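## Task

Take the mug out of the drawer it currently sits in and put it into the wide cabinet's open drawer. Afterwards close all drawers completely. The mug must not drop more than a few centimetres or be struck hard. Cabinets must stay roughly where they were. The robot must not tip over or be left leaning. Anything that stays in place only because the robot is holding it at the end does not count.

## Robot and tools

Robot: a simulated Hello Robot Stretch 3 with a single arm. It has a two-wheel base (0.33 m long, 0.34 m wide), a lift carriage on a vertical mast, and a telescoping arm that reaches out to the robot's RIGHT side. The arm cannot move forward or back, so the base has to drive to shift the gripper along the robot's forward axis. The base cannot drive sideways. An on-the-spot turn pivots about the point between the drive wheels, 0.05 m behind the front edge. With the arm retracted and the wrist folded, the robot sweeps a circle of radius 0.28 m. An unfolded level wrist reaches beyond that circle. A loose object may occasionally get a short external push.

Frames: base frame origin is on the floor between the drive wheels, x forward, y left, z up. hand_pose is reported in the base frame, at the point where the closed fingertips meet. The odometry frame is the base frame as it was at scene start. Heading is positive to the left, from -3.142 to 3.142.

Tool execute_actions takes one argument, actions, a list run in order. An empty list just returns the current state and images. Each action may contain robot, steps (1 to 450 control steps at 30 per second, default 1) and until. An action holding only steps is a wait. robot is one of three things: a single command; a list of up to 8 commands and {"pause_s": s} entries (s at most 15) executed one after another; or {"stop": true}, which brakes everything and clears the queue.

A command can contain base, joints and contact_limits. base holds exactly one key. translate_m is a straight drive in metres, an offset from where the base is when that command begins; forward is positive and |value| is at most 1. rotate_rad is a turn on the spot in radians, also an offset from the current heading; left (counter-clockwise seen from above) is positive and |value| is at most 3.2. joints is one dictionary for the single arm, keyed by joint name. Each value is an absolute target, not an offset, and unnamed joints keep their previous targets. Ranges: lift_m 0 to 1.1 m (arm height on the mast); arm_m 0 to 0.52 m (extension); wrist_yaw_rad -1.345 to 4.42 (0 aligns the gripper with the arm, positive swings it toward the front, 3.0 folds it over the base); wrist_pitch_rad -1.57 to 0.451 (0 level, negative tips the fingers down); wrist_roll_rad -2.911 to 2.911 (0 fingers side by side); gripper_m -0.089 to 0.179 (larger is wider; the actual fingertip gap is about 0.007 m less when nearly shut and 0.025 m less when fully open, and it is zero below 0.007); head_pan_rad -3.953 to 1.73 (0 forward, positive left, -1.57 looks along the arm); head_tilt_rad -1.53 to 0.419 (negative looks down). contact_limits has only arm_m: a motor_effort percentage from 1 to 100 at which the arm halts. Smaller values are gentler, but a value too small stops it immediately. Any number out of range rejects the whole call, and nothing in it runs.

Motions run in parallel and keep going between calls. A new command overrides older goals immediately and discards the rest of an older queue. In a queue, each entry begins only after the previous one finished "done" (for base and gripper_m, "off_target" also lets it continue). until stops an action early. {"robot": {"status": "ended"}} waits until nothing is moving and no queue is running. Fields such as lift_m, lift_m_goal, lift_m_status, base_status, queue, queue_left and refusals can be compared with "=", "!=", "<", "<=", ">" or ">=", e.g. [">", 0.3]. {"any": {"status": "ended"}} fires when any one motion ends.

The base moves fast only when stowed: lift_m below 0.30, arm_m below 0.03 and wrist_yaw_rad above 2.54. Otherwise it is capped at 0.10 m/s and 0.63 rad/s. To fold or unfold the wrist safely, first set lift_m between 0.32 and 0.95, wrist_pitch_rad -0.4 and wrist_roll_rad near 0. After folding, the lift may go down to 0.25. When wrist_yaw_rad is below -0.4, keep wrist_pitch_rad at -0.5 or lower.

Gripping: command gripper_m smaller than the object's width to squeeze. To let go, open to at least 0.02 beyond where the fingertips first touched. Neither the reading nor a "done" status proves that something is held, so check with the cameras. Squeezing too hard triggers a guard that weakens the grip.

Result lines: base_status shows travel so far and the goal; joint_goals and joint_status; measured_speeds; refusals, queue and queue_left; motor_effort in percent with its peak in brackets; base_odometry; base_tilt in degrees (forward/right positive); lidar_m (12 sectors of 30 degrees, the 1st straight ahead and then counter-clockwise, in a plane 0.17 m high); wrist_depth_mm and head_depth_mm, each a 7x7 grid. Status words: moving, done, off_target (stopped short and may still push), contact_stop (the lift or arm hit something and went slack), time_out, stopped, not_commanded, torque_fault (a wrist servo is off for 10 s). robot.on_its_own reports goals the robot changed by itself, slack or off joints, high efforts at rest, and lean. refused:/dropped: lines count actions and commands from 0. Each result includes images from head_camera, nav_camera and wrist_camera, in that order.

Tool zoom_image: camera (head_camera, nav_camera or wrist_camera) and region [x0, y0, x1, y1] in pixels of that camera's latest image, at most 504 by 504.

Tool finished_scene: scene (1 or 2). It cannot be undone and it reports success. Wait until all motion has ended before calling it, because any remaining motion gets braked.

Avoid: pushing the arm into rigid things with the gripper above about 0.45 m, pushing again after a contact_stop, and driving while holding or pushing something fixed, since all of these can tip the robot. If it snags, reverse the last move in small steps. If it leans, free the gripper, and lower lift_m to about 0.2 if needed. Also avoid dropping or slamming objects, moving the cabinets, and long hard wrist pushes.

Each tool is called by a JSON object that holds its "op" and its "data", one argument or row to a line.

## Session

{"op": "execute_actions", "data": {
  "actions": []
}}

Scene clock: 0.00 s.
robot.base_odometry: x=+0.000 y=+0.000 heading=+0.000 (m, m, rad; robot's odometry frame)
robot.turned_by_wheels: +0.000 (rad since the last result)
robot.turned_by_imu: +0.000 (rad since the last result)
robot.base_tilt: forward=+0.2 right=-1.6 (deg)
robot.lidar_m: 0.95 1.77 1.73 1.82 2.12 2.07 1.64 2.98 2.61 2.31 1.75 0.91
robot.head_depth_mm: 1684 1699 1682 1669 1628 1185 1184 / 1773 1793 1796 1783 1732 1254 1256 / 1861 1919 1909 1921 1898 1349 1330 / 1923 2058 2061 2043 2063 2065 2033 / 1922 2247 2228 2214 2247 2220 2193 / 1911 2320 2305 2275 2248 2242 2241 / 1904 2073 2021 1999 2006 2002 2000
robot.base_status: not_commanded
robot.joint_positions: lift_m=+0.601 arm_m=+0.000 wrist_yaw_rad=+2.816 wrist_pitch_rad=-0.366 wrist_roll_rad=-0.016 gripper_m=+0.037 head_pan_rad=-0.011 head_tilt_rad=-0.002
robot.joint_goals: lift_m=+0.601 arm_m=+0.000 wrist_yaw_rad=+2.816 wrist_pitch_rad=-0.366 wrist_roll_rad=-0.016 gripper_m=+0.037 head_pan_rad=-0.011 head_tilt_rad=-0.002
robot.joint_status: lift_m=not_commanded arm_m=not_commanded wrist_yaw_rad=not_commanded wrist_pitch_rad=not_commanded wrist_roll_rad=not_commanded gripper_m=not_commanded head_pan_rad=not_commanded head_tilt_rad=not_commanded
robot.measured_speeds: translate_m=+0.000 rotate_rad=+0.000 lift_m=+0.000 arm_m=+0.000 wrist_yaw_rad=+0.000 wrist_pitch_rad=+0.000 wrist_roll_rad=+0.000 head_pan_rad=+0.000 head_tilt_rad=+0.000
robot: refusals=0 queue=idle queue_left=0
robot.motor_effort: left_wheel=+0 right_wheel=+0 lift_m=+22 arm_m=+0 wrist_yaw_rad=+0 wrist_pitch_rad=+4 wrist_roll_rad=+0 gripper_m=+0 head_pan_rad=+1 head_tilt_rad=+2 (%)
robot.hand_pose: x=+0.0525 y=+0.0733 z=+0.6254 quat_wxyz=(+0.240, +0.701, +0.016, +0.671) (m; robot's base frame)
robot.wrist_depth_mm: - - - - - - - / - - - - - - - / - - - - - - - / - - - - - - - / - - - - - - - / 932 982 - 956 - - - / 803 - 804 827 842 895 867
pictures: head_camera (sideways: a quarter turn clockwise sets it upright), nav_camera (sideways: a quarter turn counterclockwise sets it upright), wrist_camera
camera_calibration (this result's frames):
head_camera: T_world_to_cam=[[0.0142825, 0.0413484, -0.999043, 1.31875], [-0.0483037, 0.998007, 0.0406149, -0.0532811], [0.998731, 0.0476774, 0.0162513, -0.0721347], [0, 0, 0, 1]] pos_world=[0.0506345, 0.00208611, 1.32082]
nav_camera: T_world_to_cam=[[0.0324159, -0.0503434, 0.998206, -1.25661], [-0.0124563, -0.998673, -0.0499625, 0.11221], [0.999397, -0.0108144, -0.033, -0.00778199], [0, 0, 0, 1]] pos_world=[0.0499092, 0.0487145, 1.25971]
wrist_camera: T_world_to_cam=[[0.943451, -0.325368, 0.0635223, -0.0754788], [-0.100059, -0.46216, -0.881133, 0.630734], [0.31605, 0.824951, -0.468582, 0.385694], [0, 0, 0, 1]] pos_world=[0.0124225, -0.0512363, 0.741285]
Images, in order (width x height): head_camera 896x504, nav_camera 672x504, wrist_camera 644x364.

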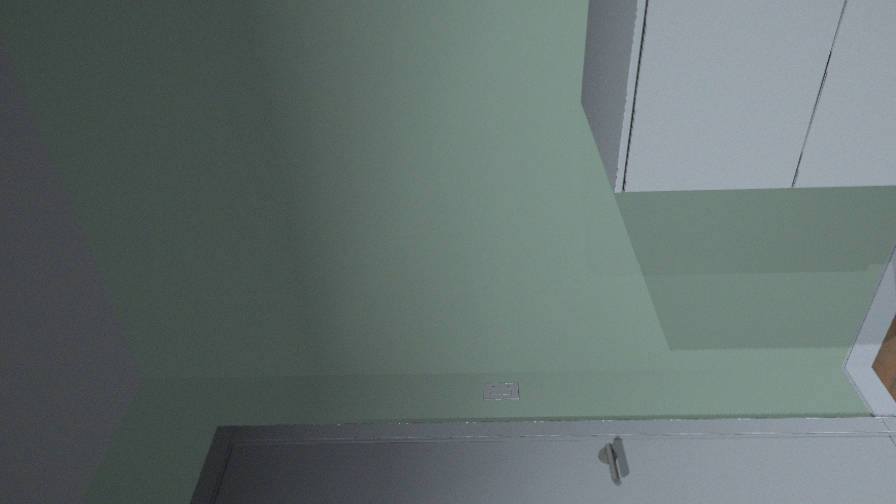

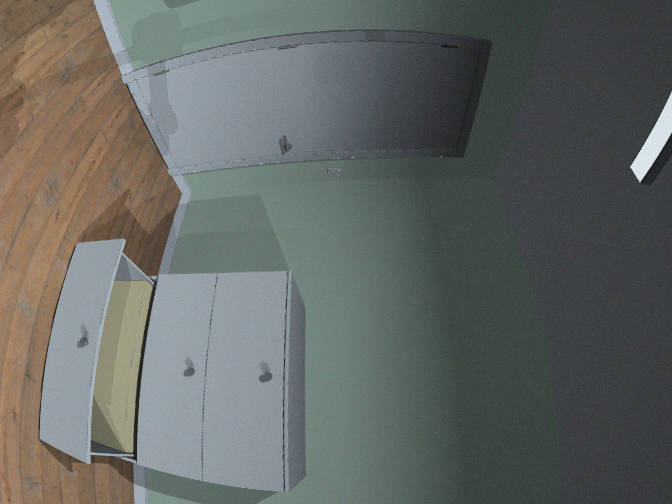

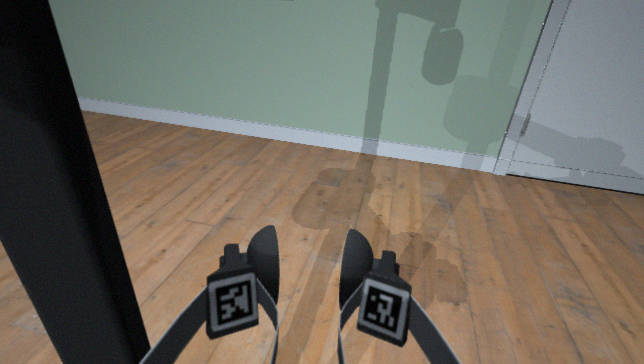

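{"op": "execute_actions", "data": {
  "actions": [
    {"robot": {"joints": {"head_pan_rad": -0.45, "head_tilt_rad": -0.7, "lift_m": 0.28, "wrist_pitch_rad": -0.4}}, "steps": 60, "until": {"robot": {"head_pan_rad_status": ["!=", "moving"]}}}
  ]
}}

{"op": "execute_actions", "data": {
  "actions": [
    {"robot": {"joints": {"head_pan_rad": -2.0, "head_tilt_rad": -0.45}}, "steps": 90, "until": {"robot": {"head_pan_rad_status": ["!=", "moving"]}}}
  ]
}}

{"op": "execute_actions", "data": {
  "actions": [
    {"robot": {"joints": {"head_pan_rad": -3.3, "head_tilt_rad": -0.45}}, "steps": 90, "until": {"robot": {"head_pan_rad_status": ["!=", "moving"]}}}
  ]
}}

Scene clock: 6.33 s.
robot.base_odometry: x=+0.000 y=+0.000 heading=+0.000 (m, m, rad; robot's odometry frame)
robot.turned_by_wheels: +0.000 (rad since the last result)
robot.turned_by_imu: -0.001 (rad since the last result)
robot.base_tilt: forward=+0.2 right=-1.6 (deg)
robot.lidar_m: 0.95 1.77 1.73 1.82 2.12 2.06 1.64 2.97 2.61 2.31 1.75 0.91
robot.head_depth_mm: 1360 1128 1309 1906 1616 1401 1210 / 1384 1143 1285 1464 1313 1371 1221 / 1400 1157 1301 1495 1334 1412 1226 / 1417 1182 1328 1565 1371 1430 1232 / 1459 1195 1354 1583 1396 1429 1234 / 1469 1219 1374 1589 1400 1437 1242 / 1501 1237 1414 2034 1431 1454 1245
robot.base_status: not_commanded
robot.joint_positions: lift_m=+0.525 arm_m=+0.000 wrist_yaw_rad=+2.816 wrist_pitch_rad=-0.411 wrist_roll_rad=-0.016 gripper_m=+0.037 head_pan_rad=-0.443 head_tilt_rad=-0.691
robot.joint_goals: lift_m=+0.280 arm_m=+0.000 wrist_yaw_rad=+2.816 wrist_pitch_rad=-0.400 wrist_roll_rad=-0.016 gripper_m=+0.037 head_pan_rad=-0.450 head_tilt_rad=-0.700
robot.joint_status: lift_m=moving arm_m=not_commanded wrist_yaw_rad=not_commanded wrist_pitch_rad=moving wrist_roll_rad=not_commanded gripper_m=not_commanded head_pan_rad=done head_tilt_rad=done
robot.measured_speeds: translate_m=+0.000 rotate_rad=+0.000 lift_m=-0.110 arm_m=+0.000 wrist_yaw_rad=+0.000 wrist_pitch_rad=+0.000 wrist_roll_rad=+0.000 head_pan_rad=+0.000 head_tilt_rad=+0.000
robot: refusals=0 queue=running queue_left=0
robot.motor_effort: left_wheel=+1(1) right_wheel=+0(0) lift_m=+11(21) arm_m=-1(0) wrist_yaw_rad=+1(0) wrist_pitch_rad=+5(6) wrist_roll_rad=+0(0) gripper_m=+1(1) head_pan_rad=-3(26) head_tilt_rad=-2(24) (%)
robot.hand_pose: x=+0.0508 y=+0.0682 z=+0.5389 quat_wxyz=(+0.255, +0.701, +0.033, +0.665) (m; robot's base frame)
robot.wrist_depth_mm: - - - - - - - / - - - - - - - / - - - - - - - / - - - - - - - / - - - - - - - / 791 820 - 861 870 904 905 / 684 - 698 741 710 762 770
pictures: head_camera (sideways: a quarter turn clockwise sets it upright), nav_camera (sideways: a quarter turn counterclockwise sets it upright), wrist_camera
camera_calibration (this result's frames):
head_camera: T_world_to_cam=[[-0.546684, 0.305194, -0.779739, 1.03583], [0.409633, 0.909649, 0.0688435, -0.0927739], [0.7303, -0.281771, -0.622308, 0.760553], [0, 0, 0, 1]] pos_world=[0.048842, -0.0174351, 1.28736]
nav_camera: T_world_to_cam=[[0.575187, -0.328115, 0.749333, -0.935101], [-0.457925, -0.888203, -0.0374192, 0.0985562], [0.677838, -0.321616, -0.661135, 0.811618], [0, 0, 0, 1]] pos_world=[0.0328448, 0.0417465, 1.24098]
wrist_camera: T_world_to_cam=[[0.944369, -0.322649, 0.063757, -0.0703829], [-0.112778, -0.499791, -0.858772, 0.543064], [0.308947, 0.803807, -0.508375, 0.373191], [0, 0, 0, 1]] pos_world=[0.0124171, -0.0512636, 0.660577]
Images, in order (width x height): head_camera 896x504, nav_camera 672x504, wrist_camera 644x364.

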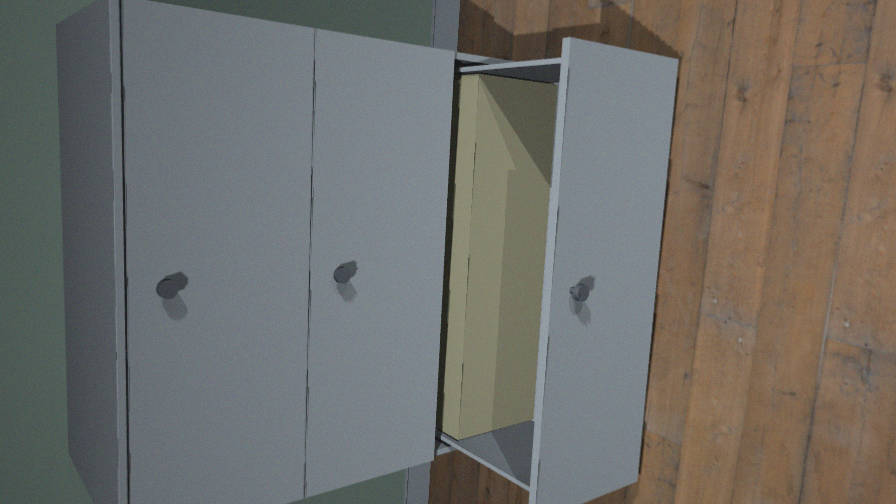

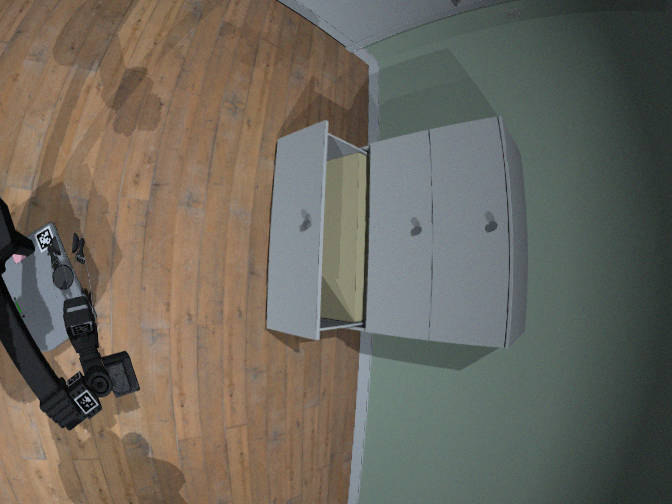

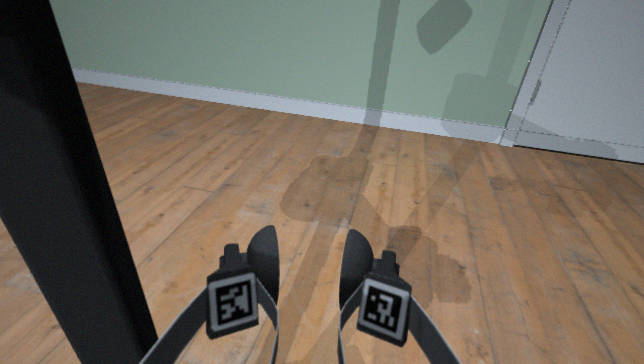

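Scene clock: 7.63 s.
robot.base_odometry: x=+0.000 y=+0.000 heading=+0.000 (m, m, rad; robot's odometry frame)
robot.turned_by_wheels: +0.000 (rad since the last result)
robot.turned_by_imu: +0.000 (rad since the last result)
robot.base_tilt: forward=+0.2 right=-1.6 (deg)
robot.lidar_m: 0.95 1.77 1.72 1.82 2.12 2.06 1.63 2.99 2.61 2.31 1.75 0.91
robot.head_depth_mm: 2541 2687 2837 2900 2190 1715 1401 / 2587 2801 2997 3047 2203 1725 1403 / 2656 2852 3064 3117 2249 1721 1405 / 2711 2897 3132 3105 2250 1732 1417 / 2770 2988 2895 2725 2257 1738 1428 / 2815 3039 2592 2702 2276 1753 1433 / 2879 3033 3242 3129 2282 1763 1442
robot.base_status: not_commanded
robot.joint_positions: lift_m=+0.382 arm_m=+0.000 wrist_yaw_rad=+2.816 wrist_pitch_rad=-0.411 wrist_roll_rad=-0.016 gripper_m=+0.037 head_pan_rad=-1.993 head_tilt_rad=-0.458
robot.joint_goals: lift_m=+0.280 arm_m=+0.000 wrist_yaw_rad=+2.816 wrist_pitch_rad=-0.400 wrist_roll_rad=-0.016 gripper_m=+0.037 head_pan_rad=-2.000 head_tilt_rad=-0.450
robot.joint_status: lift_m=moving arm_m=not_commanded wrist_yaw_rad=not_commanded wrist_pitch_rad=moving wrist_roll_rad=not_commanded gripper_m=not_commanded head_pan_rad=done head_tilt_rad=done
robot.measured_speeds: translate_m=+0.000 rotate_rad=+0.000 lift_m=-0.110 arm_m=+0.000 wrist_yaw_rad=+0.000 wrist_pitch_rad=+0.000 wrist_roll_rad=+0.000 head_pan_rad=+0.000 head_tilt_rad=+0.000
robot: refusals=0 queue=done queue_left=0
robot.motor_effort: left_wheel=+1(0) right_wheel=+0(0) lift_m=+12(11) arm_m=+0(1) wrist_yaw_rad=+0(2) wrist_pitch_rad=+4(5) wrist_roll_rad=+0(0) gripper_m=+0(1) head_pan_rad=-4(37) head_tilt_rad=+3(16) (%)
robot.hand_pose: x=+0.0508 y=+0.0681 z=+0.3959 quat_wxyz=(+0.255, +0.701, +0.033, +0.665) (m; robot's base frame)
robot.wrist_depth_mm: - - - - - - - / - - - - - - - / - - - - - - - / - 960 993 - - - - / - 762 803 791 845 826 840 / 598 631 - 663 692 685 708 / 533 - 537 565 560 585 601
pictures: head_camera (sideways: a quarter turn clockwise sets it upright), nav_camera (sideways: a quarter turn counterclockwise sets it upright), wrist_camera
camera_calibration (this result's frames):
head_camera: T_world_to_cam=[[0.213179, 0.3735, -0.902803, 1.19166], [0.924274, -0.376586, 0.062451, -0.0876109], [-0.316658, -0.84775, -0.425496, 0.510872], [0, 0, 0, 1]] pos_world=[-0.0112896, -0.0449871, 1.29868]
nav_camera: T_world_to_cam=[[-0.23798, -0.407997, 0.881421, -1.10235], [-0.901454, 0.430628, -0.0440571, 0.109916], [-0.361589, -0.805045, -0.470272, 0.569647], [0, 0, 0, 1]] pos_world=[0.0427246, -0.0384983, 1.24437]
wrist_camera: T_world_to_cam=[[0.94437, -0.322646, 0.0637573, -0.0612652], [-0.112794, -0.499837, -0.858744, 0.420238], [0.308938, 0.80378, -0.508423, 0.300514], [0, 0, 0, 1]] pos_world=[0.012417, -0.0512637, 0.517571]
Images, in order (width x height): head_camera 896x504, nav_camera 672x504, wrist_camera 644x364.

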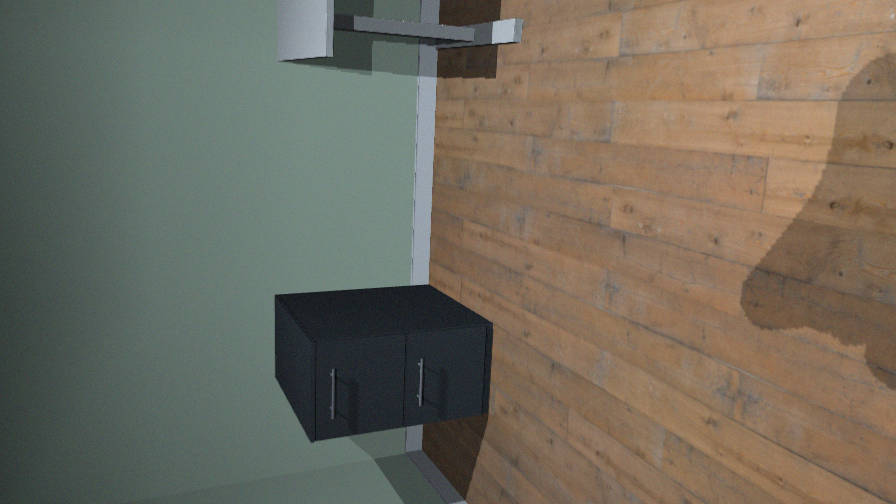

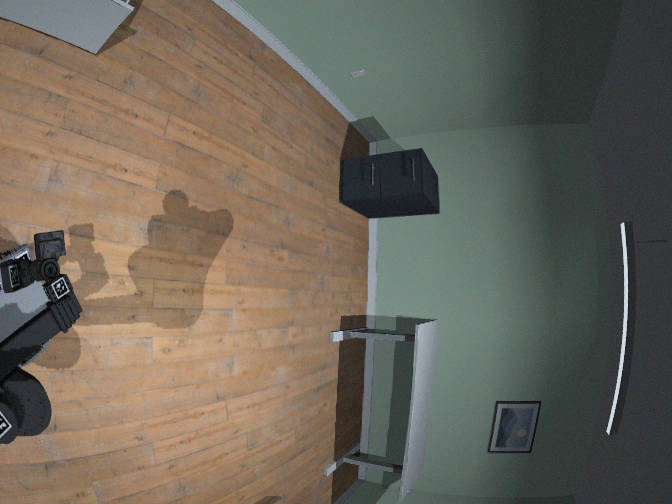

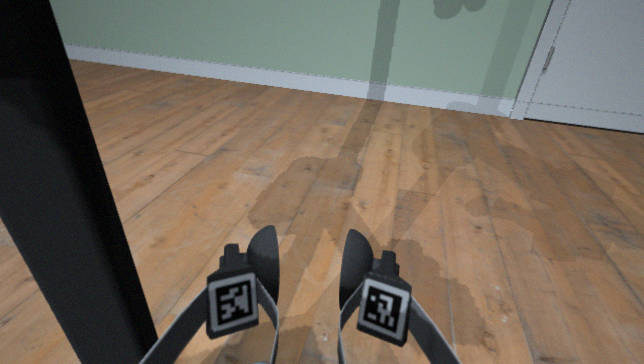

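Scene clock: 8.83 s.
robot.base_odometry: x=+0.000 y=+0.000 heading=+0.000 (m, m, rad; robot's odometry frame)
robot.turned_by_wheels: +0.000 (rad since the last result)
robot.turned_by_imu: +0.000 (rad since the last result)
robot.base_tilt: forward=+0.1 right=-1.6 (deg)
robot.lidar_m: 0.95 1.77 1.73 1.82 2.12 2.06 1.64 2.98 2.61 2.31 1.74 0.91
robot.head_depth_mm: 1761 1867 1987 2159 2181 1702 1398 / 1839 1957 2107 2243 2174 1721 1404 / 1911 2044 2205 2018 2055 1724 1410 / 1986 2162 2275 1806 1963 1738 1423 / 2089 2254 2457 1936 1993 1744 1431 / 2185 2385 2586 2804 2068 1757 1444 / 2311 2511 2749 2979 2278 1766 1433
robot.base_status: not_commanded
robot.joint_positions: lift_m=+0.281 arm_m=+0.000 wrist_yaw_rad=+2.816 wrist_pitch_rad=-0.413 wrist_roll_rad=-0.016 gripper_m=+0.037 head_pan_rad=-3.293 head_tilt_rad=-0.458
robot.joint_goals: lift_m=+0.280 arm_m=+0.000 wrist_yaw_rad=+2.816 wrist_pitch_rad=-0.400 wrist_roll_rad=-0.016 gripper_m=+0.037 head_pan_rad=-3.300 head_tilt_rad=-0.450
robot.joint_status: lift_m=moving arm_m=not_commanded wrist_yaw_rad=not_commanded wrist_pitch_rad=moving wrist_roll_rad=not_commanded gripper_m=not_commanded head_pan_rad=done head_tilt_rad=done
robot.measured_speeds: translate_m=+0.000 rotate_rad=+0.000 lift_m=-0.002 arm_m=+0.000 wrist_yaw_rad=+0.000 wrist_pitch_rad=+0.000 wrist_roll_rad=+0.000 head_pan_rad=+0.000 head_tilt_rad=+0.000
robot: refusals=0 queue=done queue_left=0
robot.motor_effort: left_wheel=+1(1) right_wheel=+0(0) lift_m=+13(12) arm_m=+0(1) wrist_yaw_rad=+2(0) wrist_pitch_rad=+4(3) wrist_roll_rad=+0(0) gripper_m=+0(2) head_pan_rad=-3(37) head_tilt_rad=+4(3) (%)
robot.hand_pose: x=+0.0507 y=+0.0680 z=+0.2944 quat_wxyz=(+0.255, +0.701, +0.033, +0.665) (m; robot's base frame)
robot.wrist_depth_mm: - - - - - - - / - - - - - - - / - - - - - - - / - 771 757 824 841 861 876 / - 612 660 639 660 671 699 / 481 506 - 524 551 554 568 / 439 - - 445 445 469 486
pictures: head_camera (sideways: a quarter turn clockwise sets it upright), nav_camera (sideways: a quarter turn counterclockwise sets it upright), wrist_camera
camera_calibration (this result's frames):
head_camera: T_world_to_cam=[[0.41684, -0.10548, -0.902839, 1.19047], [-0.115597, -0.991331, 0.0624481, -0.0812638], [-0.9016, 0.0783346, -0.425419, 0.51434], [0, 0, 0, 1]] pos_world=[-0.0418998, 0.0047211, 1.29869]
nav_camera: T_world_to_cam=[[-0.456717, 0.120149, 0.881461, -1.10107], [0.173775, 0.983799, -0.0440591, 0.10336], [-0.872475, 0.133054, -0.470197, 0.572666], [0, 0, 0, 1]] pos_world=[-0.0212023, -0.0455879, 1.24437]
wrist_camera: T_world_to_cam=[[0.944395, -0.322572, 0.0637616, -0.0548055], [-0.113134, -0.500842, -0.858113, 0.332942], [0.308737, 0.803184, -0.509487, 0.249432], [0, 0, 0, 1]] pos_world=[0.0124159, -0.0512672, 0.416279]
Images, in order (width x height): head_camera 896x504, nav_camera 672x504, wrist_camera 644x364.

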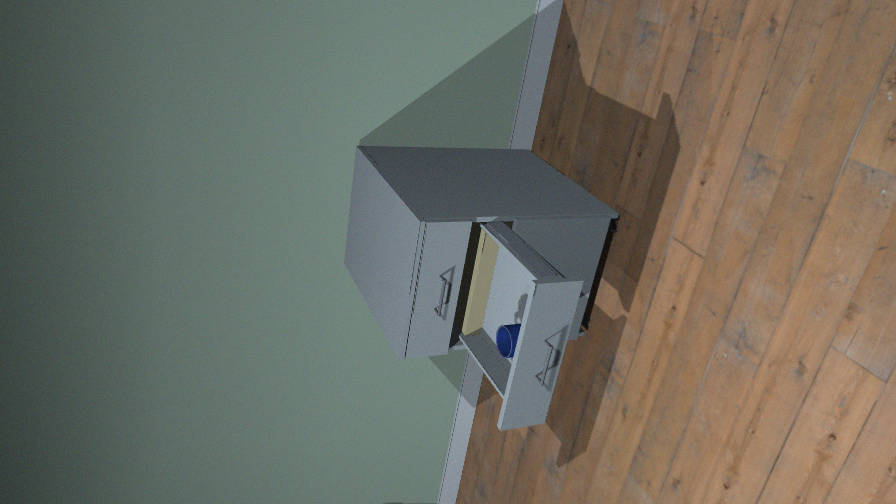

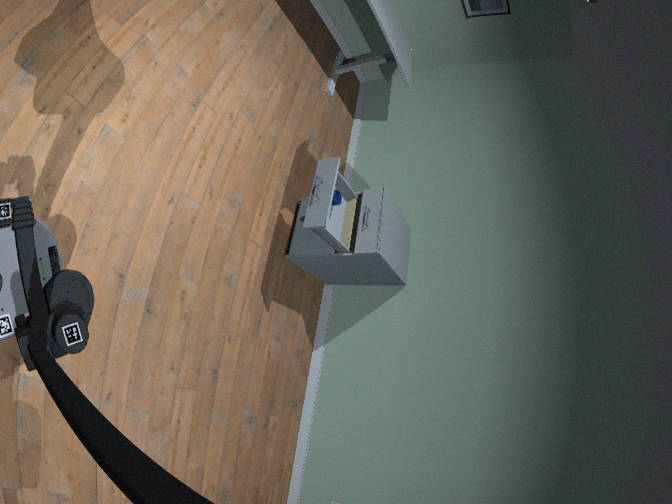

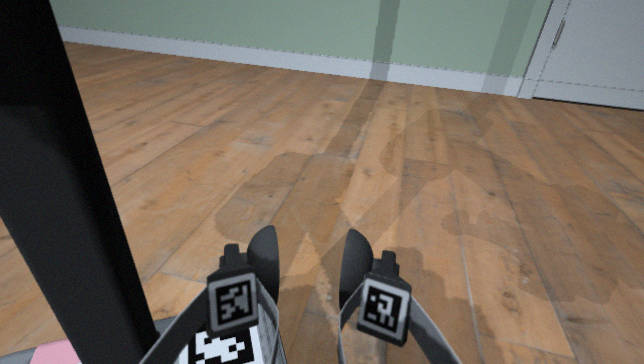

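{"op": "zoom_image", "data": {
  "camera": "head_camera",
  "region": [330, 130, 650, 450]
}}

Region (330, 130, 650, 450) of head_camera's 896x504 image, scaled by 1.575, with more detail than that image has.

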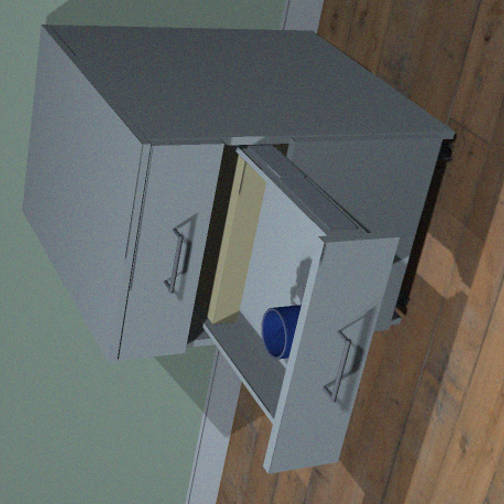

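{"op": "execute_actions", "data": {
  "actions": [
    {"robot": {"base": {"rotate_rad": -2.80}, "joints": {"head_pan_rad": -1.57, "head_tilt_rad": -0.95, "gripper_m": 0.14}}, "steps": 150, "until": {"robot": {"base_status": ["!=", "moving"]}}},
    {"robot": {"base": {"translate_m": 1.0}}, "steps": 150, "until": {"robot": {"translate_m": [">=", 0.5]}}},
    {"robot": {"base": {"translate_m": 0.75}}, "steps": 150, "until": {"robot": {"translate_m": [">=", 0.70]}}},
    {"robot": {"joints": {"lift_m": 0.72}}, "steps": 150, "until": {"robot": {"base_status": ["!=", "moving"]}}},
    {"robot": {"base": {"rotate_rad": 0.68}}, "steps": 150, "until": {"robot": {"base_status": ["!=", "moving"], "lift_m": [">", 0.6]}}},
    {"robot": {"joints": {"wrist_yaw_rad": 0.0}}, "steps": 150, "until": {"robot": {"wrist_yaw_rad": ["<", 1.5]}}},
    {"robot": {"joints": {"wrist_pitch_rad": -1.55, "wrist_roll_rad": 0.0}}, "steps": 150, "until": {"robot": {"wrist_yaw_rad": ["<", 0.6]}}},
    {"robot": {"joints": {"arm_m": 0.28}}, "steps": 150, "until": {"robot": {"status": "ended"}}}
  ]
}}

Scene clock: 64.50 s.
robot.base_odometry: x=-1.182 y=-0.420 heading=-2.120 (m, m, rad; robot's odometry frame)
robot.turned_by_wheels: -2.120 (rad since the last result)
robot.turned_by_imu: -2.138 (rad since the last result)
robot.base_tilt: forward=+0.2 right=-1.6 (deg)
robot.lidar_m: 1.65 2.14 2.08 2.46 2.14 2.80 2.73 1.79 0.74 0.73 1.37 1.73
robot.head_depth_mm: 1197 1091 934 - - 1226 1118 / 1202 1105 973 1067 940 1229 1132 / 1211 1115 974 - 961 1238 1137 / 1213 1194 982 1134 1001 1237 1140 / 1217 1412 1693 1631 1429 1267 1138 / 1227 1420 1712 1648 1449 1274 1144 / 1234 1429 1731 1660 1452 1282 1155
robot.base_status: done (rotate_rad +0.6799 of +0.6800)
robot.joint_positions: lift_m=+0.719 arm_m=+0.280 wrist_yaw_rad=+0.001 wrist_pitch_rad=-1.543 wrist_roll_rad=-0.002 gripper_m=+0.140 head_pan_rad=-1.577 head_tilt_rad=-0.939
robot.joint_goals: lift_m=+0.720 arm_m=+0.280 wrist_yaw_rad=+0.000 wrist_pitch_rad=-1.550 wrist_roll_rad=+0.000 gripper_m=+0.140 head_pan_rad=-1.570 head_tilt_rad=-0.950
robot.joint_status: lift_m=done arm_m=done wrist_yaw_rad=done wrist_pitch_rad=done wrist_roll_rad=done gripper_m=done head_pan_rad=done head_tilt_rad=done
robot.measured_speeds: translate_m=+0.000 rotate_rad=+0.000 lift_m=+0.000 arm_m=+0.000 wrist_yaw_rad=+0.000 wrist_pitch_rad=+0.000 wrist_roll_rad=+0.000 head_pan_rad=+0.000 head_tilt_rad=+0.000
robot: refusals=0 queue=done queue_left=0
robot.motor_effort: left_wheel=-1(9) right_wheel=+2(5) lift_m=+31(32) arm_m=+2(2) wrist_yaw_rad=-1(6) wrist_pitch_rad=-2(4) wrist_roll_rad=+2(3) gripper_m=+0(96) head_pan_rad=+3(38) head_tilt_rad=-3(20) (%)
robot.hand_pose: x=-0.0216 y=-0.4079 z=+0.6013 quat_wxyz=(+0.508, +0.494, -0.506, -0.492) (m; robot's base frame)
robot.wrist_depth_mm: 728 733 353 348 355 357 338 / 739 734 355 350 330 363 351 / 746 754 360 363 355 369 349 / 752 769 364 367 370 377 365 / 778 768 772 329 289 279 304 / 786 - 772 782 803 818 824 / 792 811 799 - 819 799 854
pictures: head_camera (sideways: a quarter turn clockwise sets it upright), nav_camera (sideways: a quarter turn counterclockwise sets it upright), wrist_camera
camera_calibration (this result's frames):
head_camera: T_world_to_cam=[[0.0461199, 0.79655, -0.602811, 0.801647], [0.997429, -0.0035923, 0.0715646, -0.0998794], [0.0548393, -0.604562, -0.794668, 0.988839], [0, 0, 0, 1]] pos_world=[0.00842348, -0.0410972, 1.27619]
nav_camera: T_world_to_cam=[[-0.0547722, -0.823538, 0.564611, -0.690558], [-0.998493, 0.0471086, -0.0281503, 0.089776], [-0.00341524, -0.565302, -0.824877, 1.02871], [0, 0, 0, 1]] pos_world=[0.0553306, 0.00860014, 1.24098]
wrist_camera: T_world_to_cam=[[-0.998603, -0.0430919, 0.0305751, -0.0676411], [-0.0399908, 0.994611, 0.0956567, 0.387773], [-0.0345323, 0.0943004, -0.994945, 0.805714], [0, 0, 0, 1]] pos_world=[-0.024216, -0.464577, 0.766616]
Images, in order (width x height): head_camera 896x504, nav_camera 672x504, wrist_camera 644x364.

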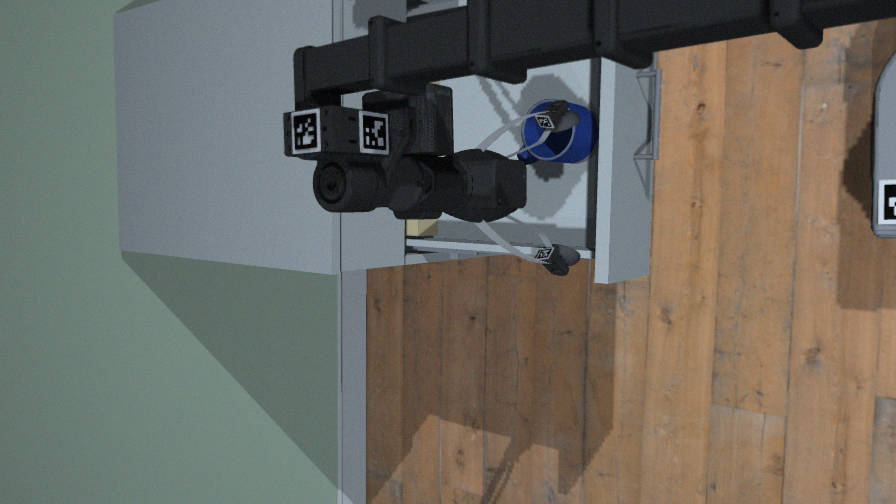

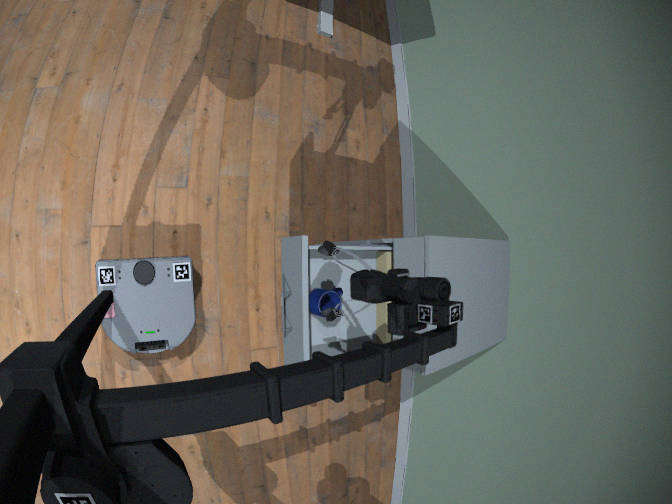

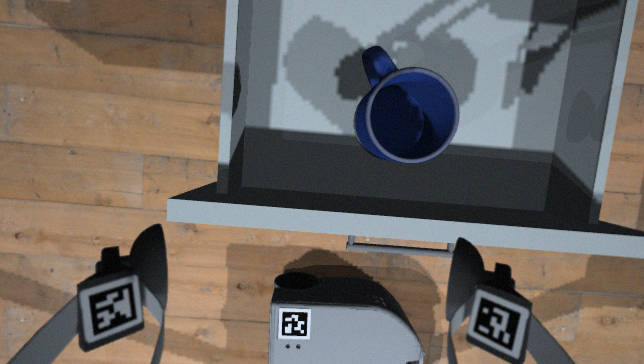

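{"op": "zoom_image", "data": {
  "camera": "wrist_camera",
  "region": [320, 30, 500, 210]
}}

Region (320, 30, 500, 210) of wrist_camera's 644x364 image, scaled by 2.800.

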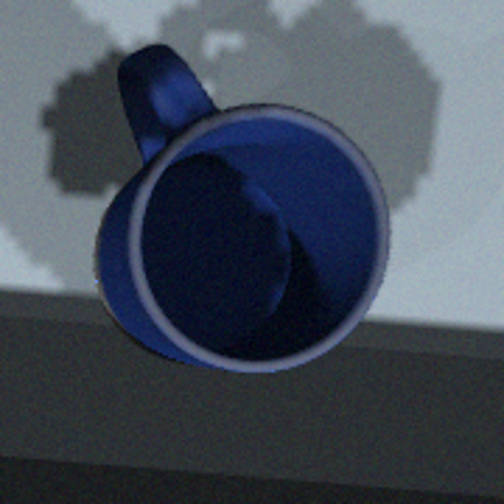

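{"op": "execute_actions", "data": {
  "actions": [
    {"robot": {"base": {"translate_m": -0.087}, "joints": {"arm_m": 0.368, "lift_m": 0.65}}, "steps": 150, "until": {"robot": {"status": "ended"}}}
  ]
}}

Scene clock: 86.40 s.
robot.base_odometry: x=-1.136 y=-0.346 heading=-2.120 (m, m, rad; robot's odometry frame)
robot.turned_by_wheels: +0.000 (rad since the last result)
robot.turned_by_imu: -0.001 (rad since the last result)
robot.base_tilt: forward=+0.1 right=-1.5 (deg)
robot.lidar_m: 1.73 2.17 2.14 2.46 2.13 2.72 2.64 1.79 0.74 0.72 1.37 1.81
robot.head_depth_mm: 1195 1321 960 1570 - - - / 1193 1101 979 1085 965 1227 1130 / 1196 1117 974 1063 954 1235 1136 / 1213 1128 960 1102 968 1246 1133 / 1211 1352 988 1539 1002 1250 1138 / 1226 1428 1701 1646 1446 1274 1141 / 1230 1429 1707 1660 1442 1285 1151
robot.base_status: done (translate_m -0.0870 of -0.0870)
robot.joint_positions: lift_m=+0.651 arm_m=+0.368 wrist_yaw_rad=+0.001 wrist_pitch_rad=-1.543 wrist_roll_rad=-0.002 gripper_m=+0.140 head_pan_rad=-1.577 head_tilt_rad=-0.939
robot.joint_goals: lift_m=+0.650 arm_m=+0.368 wrist_yaw_rad=+0.000 wrist_pitch_rad=-1.550 wrist_roll_rad=+0.000 gripper_m=+0.140 head_pan_rad=-1.570 head_tilt_rad=-0.950
robot.joint_status: lift_m=done arm_m=done wrist_yaw_rad=done wrist_pitch_rad=done wrist_roll_rad=done gripper_m=done head_pan_rad=done head_tilt_rad=done
robot.measured_speeds: translate_m=+0.000 rotate_rad=+0.000 lift_m=+0.000 arm_m=+0.000 wrist_yaw_rad=+0.000 wrist_pitch_rad=+0.000 wrist_roll_rad=+0.000 head_pan_rad=+0.000 head_tilt_rad=+0.000
robot: refusals=0 queue=done queue_left=0
robot.motor_effort: left_wheel=+0(4) right_wheel=+2(3) lift_m=+12(30) arm_m=+2(3) wrist_yaw_rad=-1(1) wrist_pitch_rad=-2(2) wrist_roll_rad=+1(2) gripper_m=+0(1) head_pan_rad=+4(3) head_tilt_rad=-3(3) (%)
robot.hand_pose: x=-0.0216 y=-0.4956 z=+0.5325 quat_wxyz=(+0.508, +0.494, -0.506, -0.493) (m; robot's base frame)
robot.wrist_depth_mm: 654 281 281 284 289 288 263 / 651 285 286 292 294 292 688 / 670 288 294 292 297 298 687 / 694 293 293 292 300 298 727 / 689 294 301 296 306 305 714 / 712 - 301 294 312 269 756 / 237 218 239 249 259 253 744
pictures: head_camera (sideways: a quarter turn clockwise sets it upright), nav_camera (sideways: a quarter turn counterclockwise sets it upright), wrist_camera
camera_calibration (this result's frames):
head_camera: T_world_to_cam=[[0.04612, 0.79655, -0.602811, 0.801647], [0.997429, -0.00359241, 0.0715646, -0.0998794], [0.0548393, -0.604562, -0.794668, 0.988838], [0, 0, 0, 1]] pos_world=[0.00842347, -0.0410972, 1.27619]
nav_camera: T_world_to_cam=[[-0.0547723, -0.823537, 0.564611, -0.690559], [-0.998493, 0.0471087, -0.0281503, 0.089776], [-0.00341531, -0.565302, -0.824877, 1.02871], [0, 0, 0, 1]] pos_world=[0.0553306, 0.00860013, 1.24098]
wrist_camera: T_world_to_cam=[[-0.998603, -0.0431172, 0.0305381, -0.0693107], [-0.0399892, 0.994526, 0.0965308, 0.481152], [-0.0345331, 0.0951748, -0.994861, 0.745859], [0, 0, 0, 1]] pos_world=[-0.0242162, -0.552494, 0.697697]
Images, in order (width x height): head_camera 896x504, nav_camera 672x504, wrist_camera 644x364.

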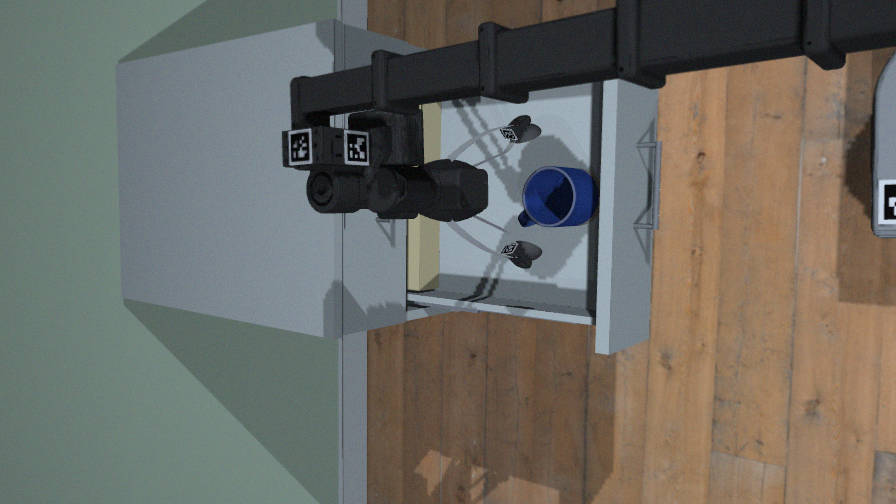

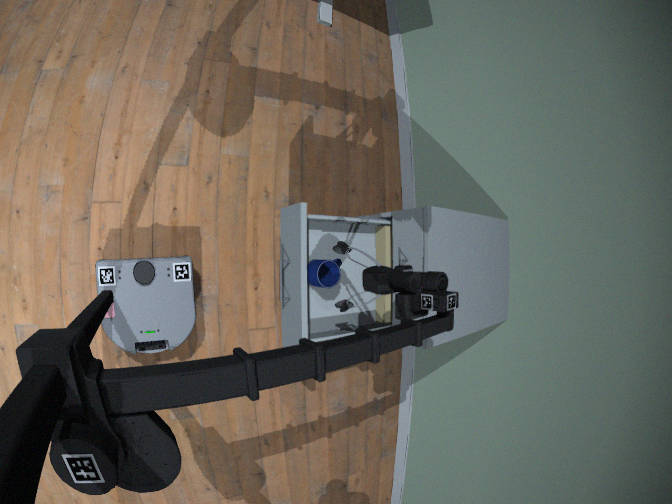

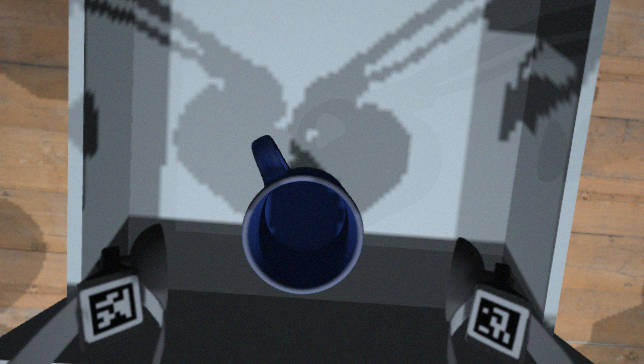

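{"op": "execute_actions", "data": {
  "actions": [
    {"robot": [{"joints": {"lift_m": 0.56}}, {"joints": {"gripper_m": 0.05}}], "steps": 150, "until": {"robot": {"status": "ended"}}}
  ]
}}

Scene clock: 96.77 s.
robot.base_odometry: x=-1.136 y=-0.346 heading=-2.120 (m, m, rad; robot's odometry frame)
robot.turned_by_wheels: +0.000 (rad since the last result)
robot.turned_by_imu: -0.001 (rad since the last result)
robot.base_tilt: forward=+0.2 right=-1.6 (deg)
robot.lidar_m: 1.74 2.16 2.14 2.46 2.12 2.71 2.65 1.79 0.74 0.72 1.37 1.81
robot.head_depth_mm: 1189 1326 960 1524 1389 1244 - / 1202 1108 940 - 953 1227 1125 / 1207 1115 952 - 928 1240 1131 / 1209 1126 958 1102 964 1236 1138 / 1222 1355 991 1547 1002 1248 1140 / 1220 1432 1692 1648 1438 1277 1143 / 1234 1427 1717 1667 1451 1280 1148
robot.base_status: done (translate_m -0.0870 of -0.0870)
robot.joint_positions: lift_m=+0.561 arm_m=+0.368 wrist_yaw_rad=+0.001 wrist_pitch_rad=-1.547 wrist_roll_rad=-0.002 gripper_m=+0.051 head_pan_rad=-1.577 head_tilt_rad=-0.939
robot.joint_goals: lift_m=+0.560 arm_m=+0.368 wrist_yaw_rad=+0.000 wrist_pitch_rad=-1.550 wrist_roll_rad=+0.000 gripper_m=+0.050 head_pan_rad=-1.570 head_tilt_rad=-0.950
robot.joint_status: lift_m=done arm_m=done wrist_yaw_rad=done wrist_pitch_rad=done wrist_roll_rad=done gripper_m=done head_pan_rad=done head_tilt_rad=done
robot.measured_speeds: translate_m=+0.000 rotate_rad=+0.000 lift_m=+0.000 arm_m=+0.000 wrist_yaw_rad=+0.000 wrist_pitch_rad=+0.000 wrist_roll_rad=+0.000 head_pan_rad=+0.000 head_tilt_rad=+0.000
robot: refusals=0 queue=done queue_left=0
robot.motor_effort: left_wheel=+1(1) right_wheel=-3(3) lift_m=+12(11) arm_m=+2(2) wrist_yaw_rad=+0(0) wrist_pitch_rad=-1(2) wrist_roll_rad=+2(2) gripper_m=-32(100) head_pan_rad=+3(3) head_tilt_rad=-3(3) (%)
robot.hand_pose: x=-0.0216 y=-0.4948 z=+0.4425 quat_wxyz=(+0.507, +0.495, -0.505, -0.494) (m; robot's base frame)
robot.wrist_depth_mm: 192 195 197 196 199 201 202 / 198 198 201 202 202 204 205 / 200 202 202 205 205 208 208 / 203 206 205 193 210 211 211 / 204 208 202 204 213 214 214 / 211 212 164 206 141 218 212 / 210 216 148 158 219 223 207
pictures: head_camera (sideways: a quarter turn clockwise sets it upright), nav_camera (sideways: a quarter turn counterclockwise sets it upright), wrist_camera
camera_calibration (this result's frames):
head_camera: T_world_to_cam=[[0.04612, 0.79655, -0.602811, 0.801647], [0.997429, -0.00359241, 0.0715646, -0.0998794], [0.0548393, -0.604562, -0.794668, 0.988839], [0, 0, 0, 1]] pos_world=[0.00842347, -0.0410972, 1.27619]
nav_camera: T_world_to_cam=[[-0.0547723, -0.823537, 0.564611, -0.690559], [-0.998493, 0.0471087, -0.0281503, 0.089776], [-0.00341531, -0.565302, -0.824877, 1.02871], [0, 0, 0, 1]] pos_world=[0.0553306, 0.00860013, 1.24098]
wrist_camera: T_world_to_cam=[[-0.998604, -0.0431997, 0.0303913, -0.0665028], [-0.0399654, 0.994185, 0.0999921, 0.487258], [-0.0345342, 0.0986379, -0.994524, 0.657862], [0, 0, 0, 1]] pos_world=[-0.0242177, -0.552188, 0.607559]
Images, in order (width x height): head_camera 896x504, nav_camera 672x504, wrist_camera 644x364.

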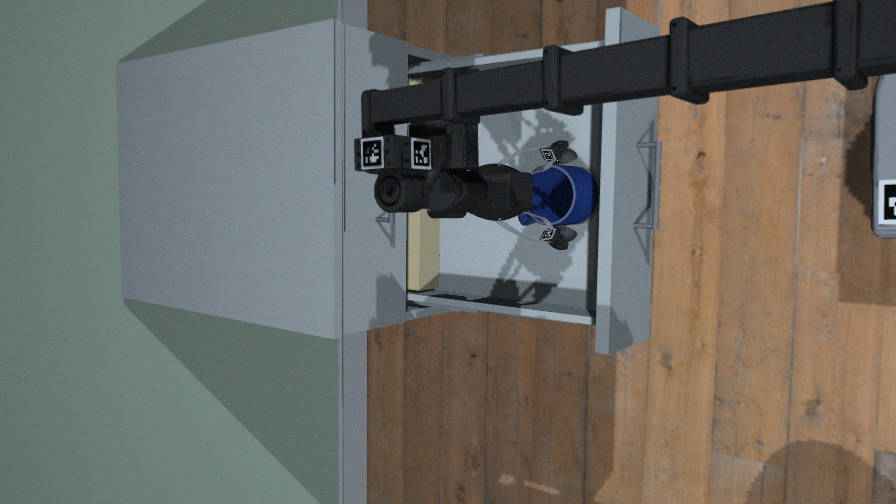

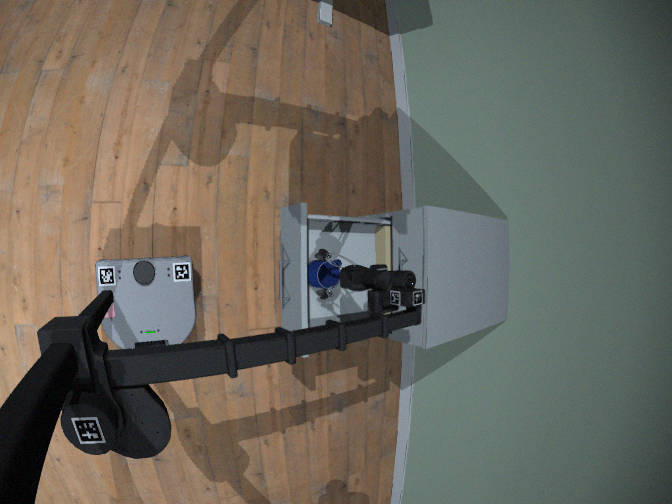

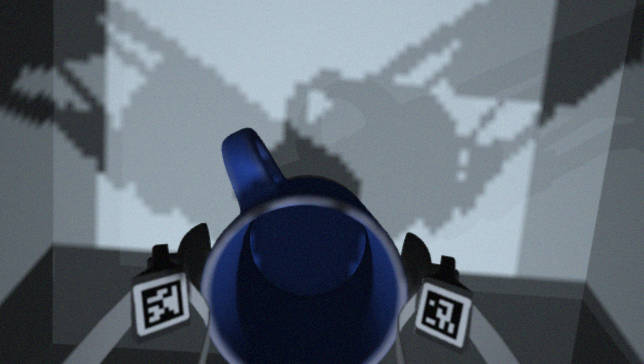

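{"op": "zoom_image", "data": {
  "camera": "head_camera",
  "region": [480, 120, 630, 270]
}}

Region (480, 120, 630, 270) of head_camera's 896x504 image, scaled by 3.360, with more detail than that image has.

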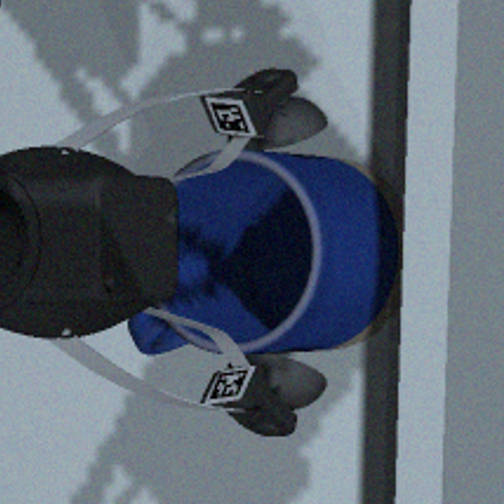

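{"op": "execute_actions", "data": {
  "actions": [
    {"robot": {"joints": {"lift_m": 0.585}}, "steps": 60, "until": {"robot": {"status": "ended"}}}
  ]
}}

Scene clock: 108.50 s.
robot.base_odometry: x=-1.136 y=-0.346 heading=-2.120 (m, m, rad; robot's odometry frame)
robot.turned_by_wheels: +0.000 (rad since the last result)
robot.turned_by_imu: -0.001 (rad since the last result)
robot.base_tilt: forward=+0.2 right=-1.5 (deg)
robot.lidar_m: 1.73 2.16 2.14 2.46 2.12 2.72 2.64 1.79 0.74 0.72 1.36 1.81
robot.head_depth_mm: 1190 1313 960 1566 1394 - - / 1191 1105 943 - 974 1228 1137 / 1201 1118 952 - 921 1235 1138 / 1205 1124 957 1103 966 1243 1135 / 1216 1351 993 1541 1007 1243 1135 / 1225 1423 1703 1652 1427 1273 1143 / 1231 1431 1719 1661 1447 1281 1153
robot.base_status: done (translate_m -0.0870 of -0.0870)
robot.joint_positions: lift_m=+0.584 arm_m=+0.368 wrist_yaw_rad=+0.001 wrist_pitch_rad=-1.547 wrist_roll_rad=-0.002 gripper_m=+0.051 head_pan_rad=-1.577 head_tilt_rad=-0.939
robot.joint_goals: lift_m=+0.585 arm_m=+0.368 wrist_yaw_rad=+0.000 wrist_pitch_rad=-1.550 wrist_roll_rad=+0.000 gripper_m=+0.050 head_pan_rad=-1.570 head_tilt_rad=-0.950
robot.joint_status: lift_m=done arm_m=done wrist_yaw_rad=done wrist_pitch_rad=done wrist_roll_rad=done gripper_m=done head_pan_rad=done head_tilt_rad=done
robot.measured_speeds: translate_m=+0.000 rotate_rad=+0.000 lift_m=+0.000 arm_m=+0.000 wrist_yaw_rad=+0.000 wrist_pitch_rad=+0.000 wrist_roll_rad=+0.000 head_pan_rad=+0.000 head_tilt_rad=+0.000
robot: refusals=0 queue=done queue_left=0
robot.motor_effort: left_wheel=-1(1) right_wheel=+2(4) lift_m=+32(34) arm_m=+2(2) wrist_yaw_rad=-1(2) wrist_pitch_rad=-1(1) wrist_roll_rad=+1(1) gripper_m=-19(27) head_pan_rad=+1(4) head_tilt_rad=-3(3) (%)
robot.hand_pose: x=-0.0216 y=-0.4948 z=+0.4663 quat_wxyz=(+0.507, +0.495, -0.505, -0.494) (m; robot's base frame)
robot.wrist_depth_mm: 201 216 219 219 223 221 222 / 203 219 221 223 225 226 221 / 207 223 225 227 230 230 220 / 209 227 226 181 233 235 215 / 215 231 204 206 235 240 211 / 217 234 166 206 150 243 209 / 209 216 151 157 227 250 207
pictures: head_camera (sideways: a quarter turn clockwise sets it upright), nav_camera (sideways: a quarter turn counterclockwise sets it upright), wrist_camera
camera_calibration (this result's frames):
head_camera: T_world_to_cam=[[0.0461202, 0.79655, -0.602811, 0.801647], [0.997429, -0.00359265, 0.0715646, -0.0998794], [0.0548391, -0.604562, -0.794668, 0.988839], [0, 0, 0, 1]] pos_world=[0.00842346, -0.0410972, 1.27619]
nav_camera: T_world_to_cam=[[-0.0547725, -0.823537, 0.564611, -0.690559], [-0.998493, 0.047109, -0.0281503, 0.089776], [-0.00341544, -0.565302, -0.824877, 1.02871], [0, 0, 0, 1]] pos_world=[0.0553306, 0.00860012, 1.24098]
wrist_camera: T_world_to_cam=[[-0.99861, -0.0430652, 0.0303999, -0.0671635], [-0.0398376, 0.99421, 0.0997938, 0.485059], [-0.0345215, 0.098444, -0.994544, 0.681427], [0, 0, 0, 1]] pos_world=[-0.0242226, -0.552226, 0.631345]
Images, in order (width x height): head_camera 896x504, nav_camera 672x504, wrist_camera 644x364.

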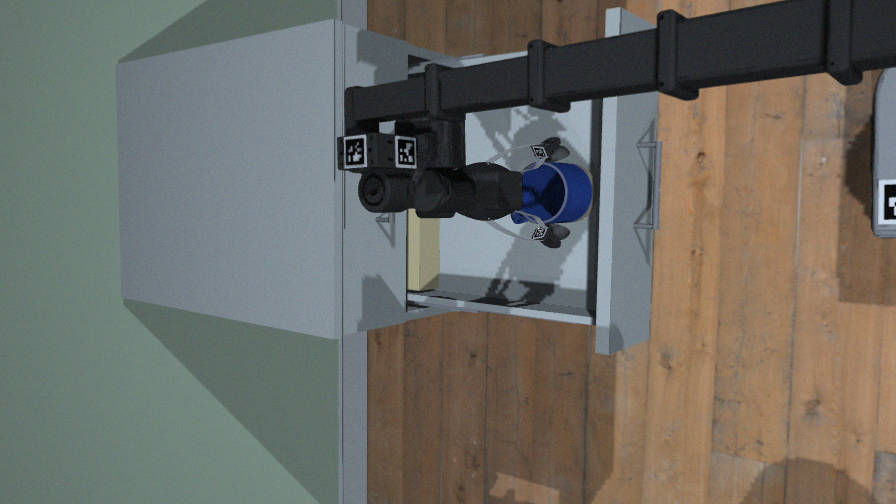

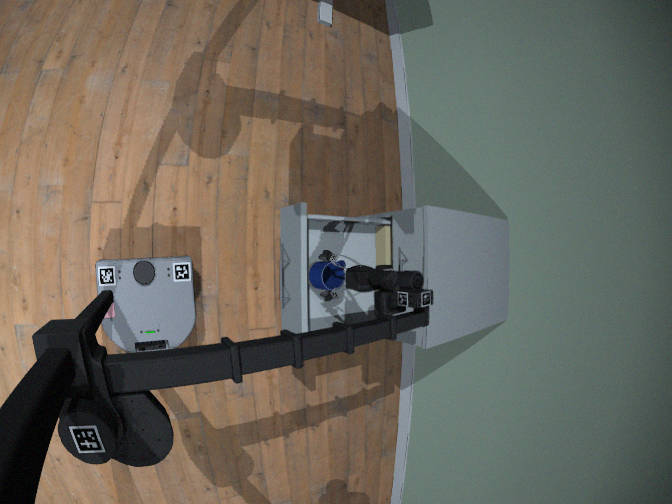

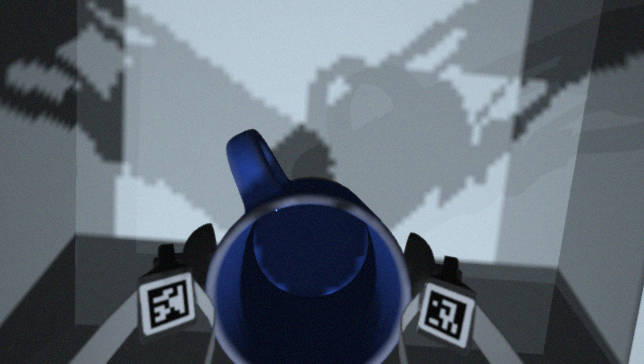

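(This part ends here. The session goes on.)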